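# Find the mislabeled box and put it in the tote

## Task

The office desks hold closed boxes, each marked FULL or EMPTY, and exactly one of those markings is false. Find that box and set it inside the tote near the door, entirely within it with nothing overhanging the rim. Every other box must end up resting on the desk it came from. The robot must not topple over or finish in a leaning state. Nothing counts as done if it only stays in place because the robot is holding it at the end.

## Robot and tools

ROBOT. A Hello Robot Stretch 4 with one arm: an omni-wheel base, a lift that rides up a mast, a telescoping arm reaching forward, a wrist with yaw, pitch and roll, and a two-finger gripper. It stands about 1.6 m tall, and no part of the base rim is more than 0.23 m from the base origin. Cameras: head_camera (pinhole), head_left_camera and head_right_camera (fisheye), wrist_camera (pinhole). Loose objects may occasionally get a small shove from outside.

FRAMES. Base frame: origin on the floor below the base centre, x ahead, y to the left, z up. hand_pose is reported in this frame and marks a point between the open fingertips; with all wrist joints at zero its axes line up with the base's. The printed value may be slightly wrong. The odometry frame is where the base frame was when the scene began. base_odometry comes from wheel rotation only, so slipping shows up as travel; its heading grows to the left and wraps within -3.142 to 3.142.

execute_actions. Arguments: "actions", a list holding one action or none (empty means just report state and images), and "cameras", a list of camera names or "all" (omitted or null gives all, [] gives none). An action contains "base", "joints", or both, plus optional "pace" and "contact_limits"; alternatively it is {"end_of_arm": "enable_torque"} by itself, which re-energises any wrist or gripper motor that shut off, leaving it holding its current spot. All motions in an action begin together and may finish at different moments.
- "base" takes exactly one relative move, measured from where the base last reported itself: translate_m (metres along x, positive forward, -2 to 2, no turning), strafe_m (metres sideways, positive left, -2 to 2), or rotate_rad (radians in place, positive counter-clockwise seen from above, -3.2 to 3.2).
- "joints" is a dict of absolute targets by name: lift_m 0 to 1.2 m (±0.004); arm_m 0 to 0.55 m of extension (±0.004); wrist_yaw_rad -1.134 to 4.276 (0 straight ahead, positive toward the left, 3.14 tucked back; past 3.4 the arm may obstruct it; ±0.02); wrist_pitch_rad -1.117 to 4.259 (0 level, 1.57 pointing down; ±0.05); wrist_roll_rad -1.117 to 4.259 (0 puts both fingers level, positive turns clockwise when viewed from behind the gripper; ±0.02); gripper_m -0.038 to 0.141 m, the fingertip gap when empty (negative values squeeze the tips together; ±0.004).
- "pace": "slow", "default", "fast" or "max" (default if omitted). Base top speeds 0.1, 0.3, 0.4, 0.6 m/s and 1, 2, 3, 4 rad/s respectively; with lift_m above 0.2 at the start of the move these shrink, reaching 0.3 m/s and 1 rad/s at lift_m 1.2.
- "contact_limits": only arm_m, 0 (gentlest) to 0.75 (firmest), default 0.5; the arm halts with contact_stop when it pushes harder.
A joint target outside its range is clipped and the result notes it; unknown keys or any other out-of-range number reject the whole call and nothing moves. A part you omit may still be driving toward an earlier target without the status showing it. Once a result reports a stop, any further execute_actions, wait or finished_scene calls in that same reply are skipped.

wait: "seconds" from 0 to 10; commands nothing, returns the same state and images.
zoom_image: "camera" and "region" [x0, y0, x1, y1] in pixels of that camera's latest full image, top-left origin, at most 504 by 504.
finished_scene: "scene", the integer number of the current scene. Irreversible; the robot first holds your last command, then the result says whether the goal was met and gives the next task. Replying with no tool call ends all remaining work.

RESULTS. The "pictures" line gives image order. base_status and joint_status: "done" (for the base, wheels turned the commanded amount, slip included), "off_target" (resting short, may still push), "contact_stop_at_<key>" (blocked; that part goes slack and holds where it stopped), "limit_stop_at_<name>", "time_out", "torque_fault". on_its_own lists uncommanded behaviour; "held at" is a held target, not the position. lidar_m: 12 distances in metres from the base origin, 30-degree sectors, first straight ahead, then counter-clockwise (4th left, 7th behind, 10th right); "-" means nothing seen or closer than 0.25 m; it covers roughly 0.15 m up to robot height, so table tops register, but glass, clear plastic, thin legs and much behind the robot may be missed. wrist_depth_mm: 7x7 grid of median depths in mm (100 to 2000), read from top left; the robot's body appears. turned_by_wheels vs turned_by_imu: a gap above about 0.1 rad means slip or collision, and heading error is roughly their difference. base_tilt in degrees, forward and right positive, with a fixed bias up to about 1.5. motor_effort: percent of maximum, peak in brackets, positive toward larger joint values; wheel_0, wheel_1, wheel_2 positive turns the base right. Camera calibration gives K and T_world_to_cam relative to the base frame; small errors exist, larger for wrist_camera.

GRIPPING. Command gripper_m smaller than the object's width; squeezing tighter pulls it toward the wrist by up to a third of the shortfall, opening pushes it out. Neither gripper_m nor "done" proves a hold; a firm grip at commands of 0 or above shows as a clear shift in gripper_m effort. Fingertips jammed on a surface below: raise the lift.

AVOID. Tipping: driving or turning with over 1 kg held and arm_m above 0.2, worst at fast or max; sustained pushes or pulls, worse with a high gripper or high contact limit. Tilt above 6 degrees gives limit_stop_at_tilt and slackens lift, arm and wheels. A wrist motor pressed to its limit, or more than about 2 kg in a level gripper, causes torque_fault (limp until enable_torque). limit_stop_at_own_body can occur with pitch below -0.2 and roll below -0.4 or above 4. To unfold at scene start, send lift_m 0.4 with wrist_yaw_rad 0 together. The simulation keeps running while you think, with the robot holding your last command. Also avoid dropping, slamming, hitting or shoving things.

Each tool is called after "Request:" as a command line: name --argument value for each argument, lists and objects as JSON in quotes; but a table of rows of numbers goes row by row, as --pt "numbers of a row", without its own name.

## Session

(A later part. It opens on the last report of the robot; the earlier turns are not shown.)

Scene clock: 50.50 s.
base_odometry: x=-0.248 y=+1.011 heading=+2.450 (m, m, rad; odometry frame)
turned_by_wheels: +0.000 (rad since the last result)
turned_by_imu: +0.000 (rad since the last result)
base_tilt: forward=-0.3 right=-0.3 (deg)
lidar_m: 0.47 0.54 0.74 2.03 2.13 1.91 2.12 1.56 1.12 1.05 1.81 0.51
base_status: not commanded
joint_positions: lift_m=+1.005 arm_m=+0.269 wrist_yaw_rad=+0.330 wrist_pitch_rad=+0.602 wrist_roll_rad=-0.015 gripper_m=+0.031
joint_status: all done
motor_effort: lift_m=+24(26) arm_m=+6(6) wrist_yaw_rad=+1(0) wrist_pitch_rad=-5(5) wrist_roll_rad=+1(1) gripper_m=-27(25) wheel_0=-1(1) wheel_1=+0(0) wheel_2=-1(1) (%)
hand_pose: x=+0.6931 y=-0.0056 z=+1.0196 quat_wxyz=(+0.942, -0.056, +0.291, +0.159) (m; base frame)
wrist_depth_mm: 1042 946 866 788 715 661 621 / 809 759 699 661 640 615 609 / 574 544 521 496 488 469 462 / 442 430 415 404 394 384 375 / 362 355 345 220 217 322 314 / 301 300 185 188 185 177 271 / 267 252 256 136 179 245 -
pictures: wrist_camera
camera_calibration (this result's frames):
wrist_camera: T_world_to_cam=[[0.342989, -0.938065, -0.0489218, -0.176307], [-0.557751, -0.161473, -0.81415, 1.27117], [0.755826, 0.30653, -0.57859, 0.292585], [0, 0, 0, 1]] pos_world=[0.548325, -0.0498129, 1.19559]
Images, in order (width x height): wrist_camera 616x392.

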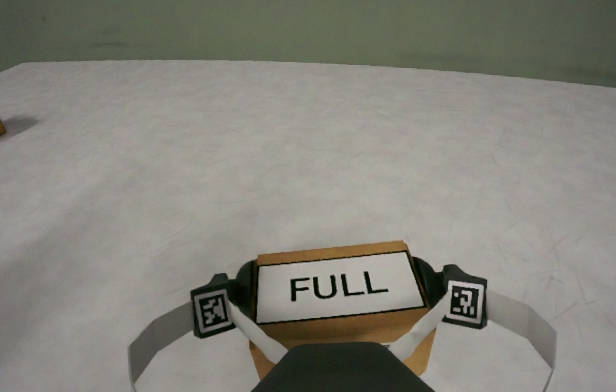

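Request:
execute_actions --actions '[{"base":{"translate_m":-0.5},"joints":{"arm_m":0},"pace":"fast"}]' --cameras '[]'

Request:
execute_actions --actions '[{"base":{"rotate_rad":2.81},"joints":{"lift_m":0.3,"wrist_yaw_rad":-0.5}}]' --cameras '[]'

Request:
execute_actions --actions '[{"base":{"translate_m":0.95},"pace":"fast"}]' --cameras '["head_camera","wrist_camera"]'

Scene clock: 55.47 s.
base_odometry: x=+0.138 y=+0.692 heading=+2.451 (m, m, rad; odometry frame)
turned_by_wheels: +0.000 (rad since the last result)
turned_by_imu: +0.002 (rad since the last result)
base_tilt: forward=-0.4 right=-0.4 (deg)
lidar_m: 0.97 1.05 1.42 2.06 2.16 1.45 1.62 2.02 1.12 1.06 1.12 1.04
base_status: done
joint_positions: lift_m=+1.005 arm_m=+0.001 wrist_yaw_rad=+0.330 wrist_pitch_rad=+0.602 wrist_roll_rad=-0.015 gripper_m=+0.031
joint_status: all done
motor_effort: lift_m=+24(24) arm_m=-6(7) wrist_yaw_rad=+0(1) wrist_pitch_rad=-6(6) wrist_roll_rad=+3(0) gripper_m=-27(26) wheel_0=+0(6) wheel_1=+2(5) wheel_2=+0(8) (%)
hand_pose: x=+0.4252 y=-0.0057 z=+1.0195 quat_wxyz=(+0.942, -0.056, +0.291, +0.159) (m; base frame)
wrist_depth_mm: - 1229 1042 991 917 866 842 / - - 1808 1618 1499 715 691 / - - - 1336 1661 1499 1397 / - - 1863 1618 1756 1618 1499 / 1756 1708 1661 220 218 1576 1537 / 1464 1464 185 189 183 176 1308 / 1308 1229 1255 136 180 1182 1160
pictures: none
No camera images: the call's "cameras" was empty. Leave "cameras" out to get every camera's image.

Scene clock: 59.10 s.
base_odometry: x=+0.138 y=+0.692 heading=-1.023 (m, m, rad; odometry frame)
turned_by_wheels: +2.810 (rad since the last result)
turned_by_imu: +2.813 (rad since the last result)
base_tilt: forward=-0.3 right=-0.3 (deg)
lidar_m: 1.45 1.60 1.35 1.08 1.07 1.21 0.98 0.98 1.11 2.04 2.02 2.28
base_status: done
joint_positions: lift_m=+0.300 arm_m=+0.001 wrist_yaw_rad=-0.500 wrist_pitch_rad=+0.602 wrist_roll_rad=-0.015 gripper_m=+0.031
joint_status: all done
motor_effort: lift_m=+17(21) arm_m=-6(6) wrist_yaw_rad=-1(9) wrist_pitch_rad=-7(7) wrist_roll_rad=+1(0) gripper_m=-26(26) wheel_0=-1(6) wheel_1=+0(4) wheel_2=+0(5) (%)
hand_pose: x=+0.3387 y=-0.1906 z=+0.3150 quat_wxyz=(+0.926, +0.066, +0.289, -0.234) (m; base frame)
wrist_depth_mm: 1397 1537 1863 - 1863 1661 1661 / 1397 1205 1397 1336 1281 1255 1255 / 1160 1098 1042 1008 976 946 931 / 891 854 831 820 788 768 759 / 732 715 699 220 218 640 634 / 609 603 186 189 184 176 544 / 539 508 521 136 179 496 -
pictures: none
No camera images: the call's "cameras" was empty. Leave "cameras" out to get every camera's image.

Scene clock: 62.83 s.
base_odometry: x=+0.633 y=-0.119 heading=-1.023 (m, m, rad; odometry frame)
turned_by_wheels: +0.000 (rad since the last result)
turned_by_imu: +0.001 (rad since the last result)
base_tilt: forward=-0.4 right=-0.3 (deg)
lidar_m: 0.54 0.69 0.78 1.93 1.39 1.56 2.31 1.88 2.14 1.72 1.72 0.51
base_status: done
joint_positions: lift_m=+0.300 arm_m=+0.001 wrist_yaw_rad=-0.500 wrist_pitch_rad=+0.602 wrist_roll_rad=-0.015 gripper_m=+0.031
joint_status: not commanded
motor_effort: lift_m=+17(17) arm_m=-6(6) wrist_yaw_rad=+1(0) wrist_pitch_rad=-7(6) wrist_roll_rad=+1(2) gripper_m=-25(27) wheel_0=-1(7) wheel_1=+0(8) wheel_2=+0(11) (%)
hand_pose: x=+0.3387 y=-0.1907 z=+0.3150 quat_wxyz=(+0.926, +0.066, +0.289, -0.234) (m; base frame)
wrist_depth_mm: 699 798 917 1138 1397 1708 1708 / 715 831 976 1205 1281 1229 1229 / 750 878 1008 1025 991 946 931 / 788 854 820 809 798 778 750 / 723 640 654 220 217 654 634 / 615 508 186 189 183 176 544 / 535 508 521 136 179 492 -
pictures: head_camera, wrist_camera
camera_calibration (this result's frames):
wrist_camera: T_world_to_cam=[[-0.46073, -0.88619, -0.0489344, 0.0193194], [-0.495839, 0.302732, -0.813939, 0.53753], [0.736119, -0.350743, -0.578886, 0.0909369], [0, 0, 0, 1]] pos_world=[0.208489, -0.113711, 0.491104]
Images, in order (width x height): head_camera 420x560, wrist_camera 616x392.

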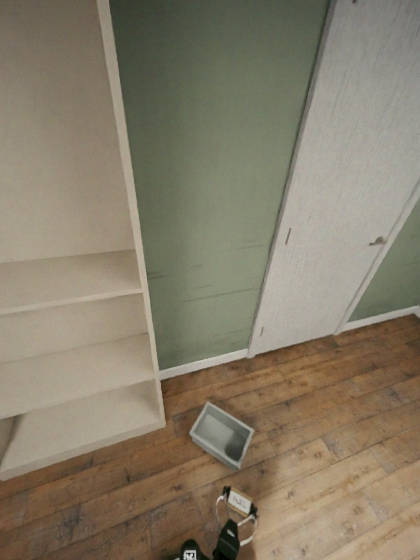

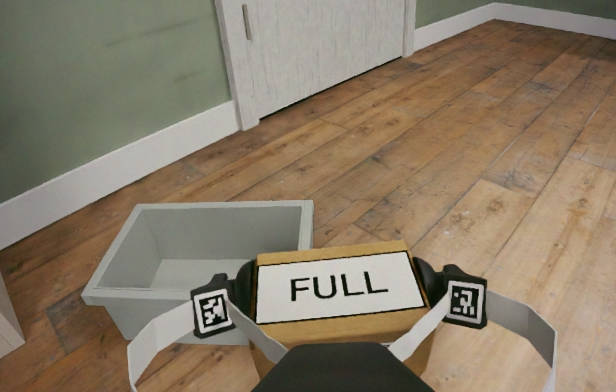

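Request:
execute_actions --actions '[{"base":{"strafe_m":-0.035},"joints":{"arm_m":0.4,"wrist_pitch_rad":1.2,"lift_m":0.31}}]' --cameras '["head_camera","wrist_camera"]'

Scene clock: 66.33 s.
base_odometry: x=+0.603 y=-0.137 heading=-1.023 (m, m, rad; odometry frame)
turned_by_wheels: +0.000 (rad since the last result)
turned_by_imu: +0.001 (rad since the last result)
base_tilt: forward=-0.3 right=-0.3 (deg)
lidar_m: 0.53 0.70 0.82 1.95 1.42 1.62 2.30 1.84 2.13 1.71 1.70 0.52
base_status: done
joint_positions: lift_m=+0.310 arm_m=+0.399 wrist_yaw_rad=-0.500 wrist_pitch_rad=+1.201 wrist_roll_rad=-0.015 gripper_m=+0.031
joint_status: all done
motor_effort: lift_m=+23(24) arm_m=+6(3) wrist_yaw_rad=+0(1) wrist_pitch_rad=-2(5) wrist_roll_rad=+0(0) gripper_m=-27(27) wheel_0=-2(7) wheel_1=+0(5) wheel_2=-1(1) (%)
hand_pose: x=+0.6194 y=-0.1267 z=+0.2190 quat_wxyz=(+0.801, +0.134, +0.549, -0.200) (m; base frame)
wrist_depth_mm: 480 559 569 554 544 535 530 / 512 544 535 525 517 512 504 / 525 512 508 500 492 477 477 / 492 484 375 373 368 445 452 / 466 455 445 220 218 427 430 / 445 433 185 189 184 177 410 / 424 334 410 136 179 362 -
pictures: head_camera, wrist_camera
camera_calibration (this result's frames):
wrist_camera: T_world_to_cam=[[-0.487969, -0.871313, -0.0519547, 0.220054], [-0.809794, 0.474123, -0.345603, 0.692847], [0.325761, -0.126571, -0.936942, 0.212122], [0, 0, 0, 1]] pos_world=[0.599342, -0.109911, 0.449629]
Images, in order (width x height): head_camera 420x560, wrist_camera 616x392.

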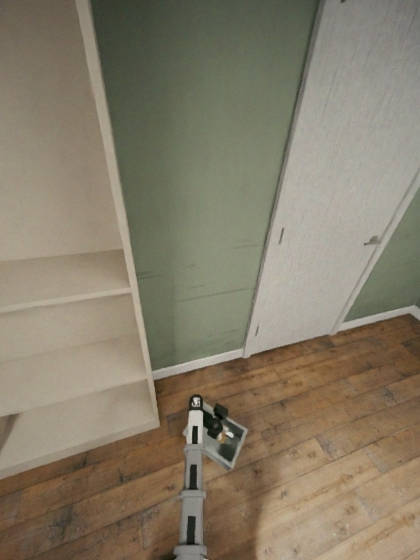

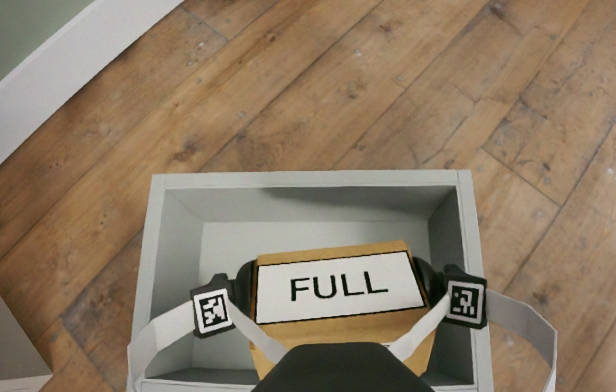

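Request:
execute_actions --actions '[{"joints":{"arm_m":0.425,"lift_m":0.145}}]' --cameras '["wrist_camera"]'

Request:
execute_actions --actions '[{"joints":{"gripper_m":0.12}}]' --cameras '[]'

Request:
execute_actions --actions '[{"joints":{"lift_m":0.3},"pace":"fast"}]' --cameras '["wrist_camera"]'

Scene clock: 69.27 s.
base_odometry: x=+0.603 y=-0.137 heading=-1.023 (m, m, rad; odometry frame)
turned_by_wheels: +0.000 (rad since the last result)
turned_by_imu: +0.001 (rad since the last result)
base_tilt: forward=-0.3 right=-0.3 (deg)
lidar_m: 0.66 0.70 0.83 1.92 1.42 1.61 2.29 1.85 2.07 1.72 1.69 0.53
base_status: not commanded
joint_positions: lift_m=+0.145 arm_m=+0.424 wrist_yaw_rad=-0.500 wrist_pitch_rad=+1.201 wrist_roll_rad=-0.015 gripper_m=+0.031
joint_status: all done
motor_effort: lift_m=+17(21) arm_m=+7(9) wrist_yaw_rad=+1(0) wrist_pitch_rad=-2(4) wrist_roll_rad=+1(0) gripper_m=-25(25) wheel_0=-2(2) wheel_1=+0(0) wheel_2=-1(1) (%)
hand_pose: x=+0.6444 y=-0.1267 z=+0.0545 quat_wxyz=(+0.800, +0.134, +0.549, -0.200) (m; base frame)
wrist_depth_mm: 375 366 357 349 343 340 332 / 351 345 338 192 189 186 253 / 198 219 219 218 216 213 208 / 191 266 293 290 286 281 216 / 190 270 286 220 218 271 217 / 188 249 186 189 184 176 208 / 190 230 259 136 179 249 -
pictures: wrist_camera
camera_calibration (this result's frames):
wrist_camera: T_world_to_cam=[[-0.488116, -0.871231, -0.0519531, 0.223791], [-0.809765, 0.474279, -0.345456, 0.656186], [0.325613, -0.126553, -0.936996, 0.050011], [0, 0, 0, 1]] pos_world=[0.624309, -0.109912, 0.285171]
Images, in order (width x height): wrist_camera 616x392.

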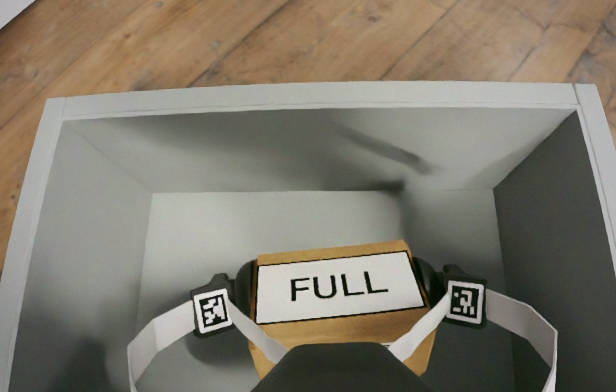

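Scene clock: 71.03 s.
base_odometry: x=+0.603 y=-0.137 heading=-1.023 (m, m, rad; odometry frame)
turned_by_wheels: +0.000 (rad since the last result)
turned_by_imu: +0.001 (rad since the last result)
base_tilt: forward=-0.2 right=-0.3 (deg)
lidar_m: 0.64 0.70 0.79 1.89 1.44 1.59 2.26 1.86 2.09 1.71 1.70 0.52
base_status: not commanded
joint_positions: lift_m=+0.145 arm_m=+0.424 wrist_yaw_rad=-0.500 wrist_pitch_rad=+1.201 wrist_roll_rad=-0.015 gripper_m=+0.120
joint_status: all done
motor_effort: lift_m=+17(17) arm_m=+7(6) wrist_yaw_rad=+1(1) wrist_pitch_rad=-2(2) wrist_roll_rad=+2(0) gripper_m=+0(24) wheel_0=-2(2) wheel_1=+0(0) wheel_2=-1(1) (%)
hand_pose: x=+0.6444 y=-0.1267 z=+0.0545 quat_wxyz=(+0.800, +0.134, +0.549, -0.200) (m; base frame)
wrist_depth_mm: 375 366 357 351 345 342 334 / 353 347 338 192 188 186 254 / 198 218 219 217 216 213 208 / 191 265 294 290 285 278 217 / 190 271 285 282 274 259 216 / 187 266 200 220 218 214 215 / 190 246 260 145 249 248 -
pictures: none
No camera images: the call's "cameras" was empty. Leave "cameras" out to get every camera's image.

Scene clock: 72.43 s.
base_odometry: x=+0.603 y=-0.137 heading=-1.023 (m, m, rad; odometry frame)
turned_by_wheels: +0.000 (rad since the last result)
turned_by_imu: +0.001 (rad since the last result)
base_tilt: forward=-0.3 right=-0.4 (deg)
lidar_m: 0.54 0.69 0.84 1.91 1.43 1.58 2.30 1.87 2.11 1.71 1.70 0.50
base_status: not commanded
joint_positions: lift_m=+0.300 arm_m=+0.424 wrist_yaw_rad=-0.500 wrist_pitch_rad=+1.201 wrist_roll_rad=-0.015 gripper_m=+0.120
joint_status: all done
motor_effort: lift_m=+23(27) arm_m=+6(6) wrist_yaw_rad=+1(1) wrist_pitch_rad=-2(2) wrist_roll_rad=-2(1) gripper_m=+1(2) wheel_0=-2(2) wheel_1=+0(0) wheel_2=-1(1) (%)
hand_pose: x=+0.6444 y=-0.1267 z=+0.2090 quat_wxyz=(+0.800, +0.134, +0.549, -0.200) (m; base frame)
wrist_depth_mm: 459 535 554 539 530 530 517 / 492 530 517 508 504 500 492 / 508 500 492 488 477 469 462 / 484 473 370 366 364 439 442 / 459 449 413 433 424 334 418 / 433 424 200 370 368 214 402 / 418 402 399 145 392 329 384
pictures: wrist_camera
camera_calibration (this result's frames):
wrist_camera: T_world_to_cam=[[-0.488116, -0.871231, -0.0519531, 0.231818], [-0.809765, 0.474279, -0.345456, 0.709549], [0.325613, -0.126553, -0.936996, 0.194739], [0, 0, 0, 1]] pos_world=[0.624313, -0.109912, 0.439632]
Images, in order (width x height): wrist_camera 616x392.

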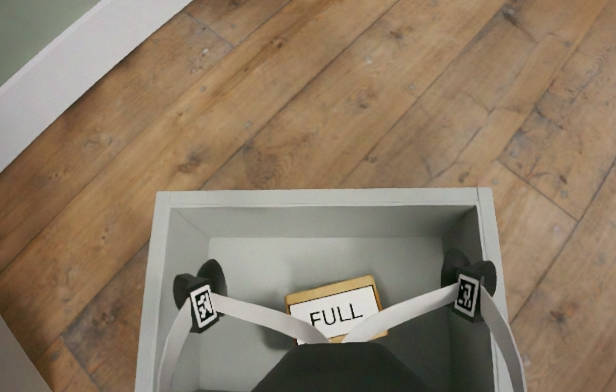

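Request:
finished_scene --scene 1

The scene is finished: the task was done.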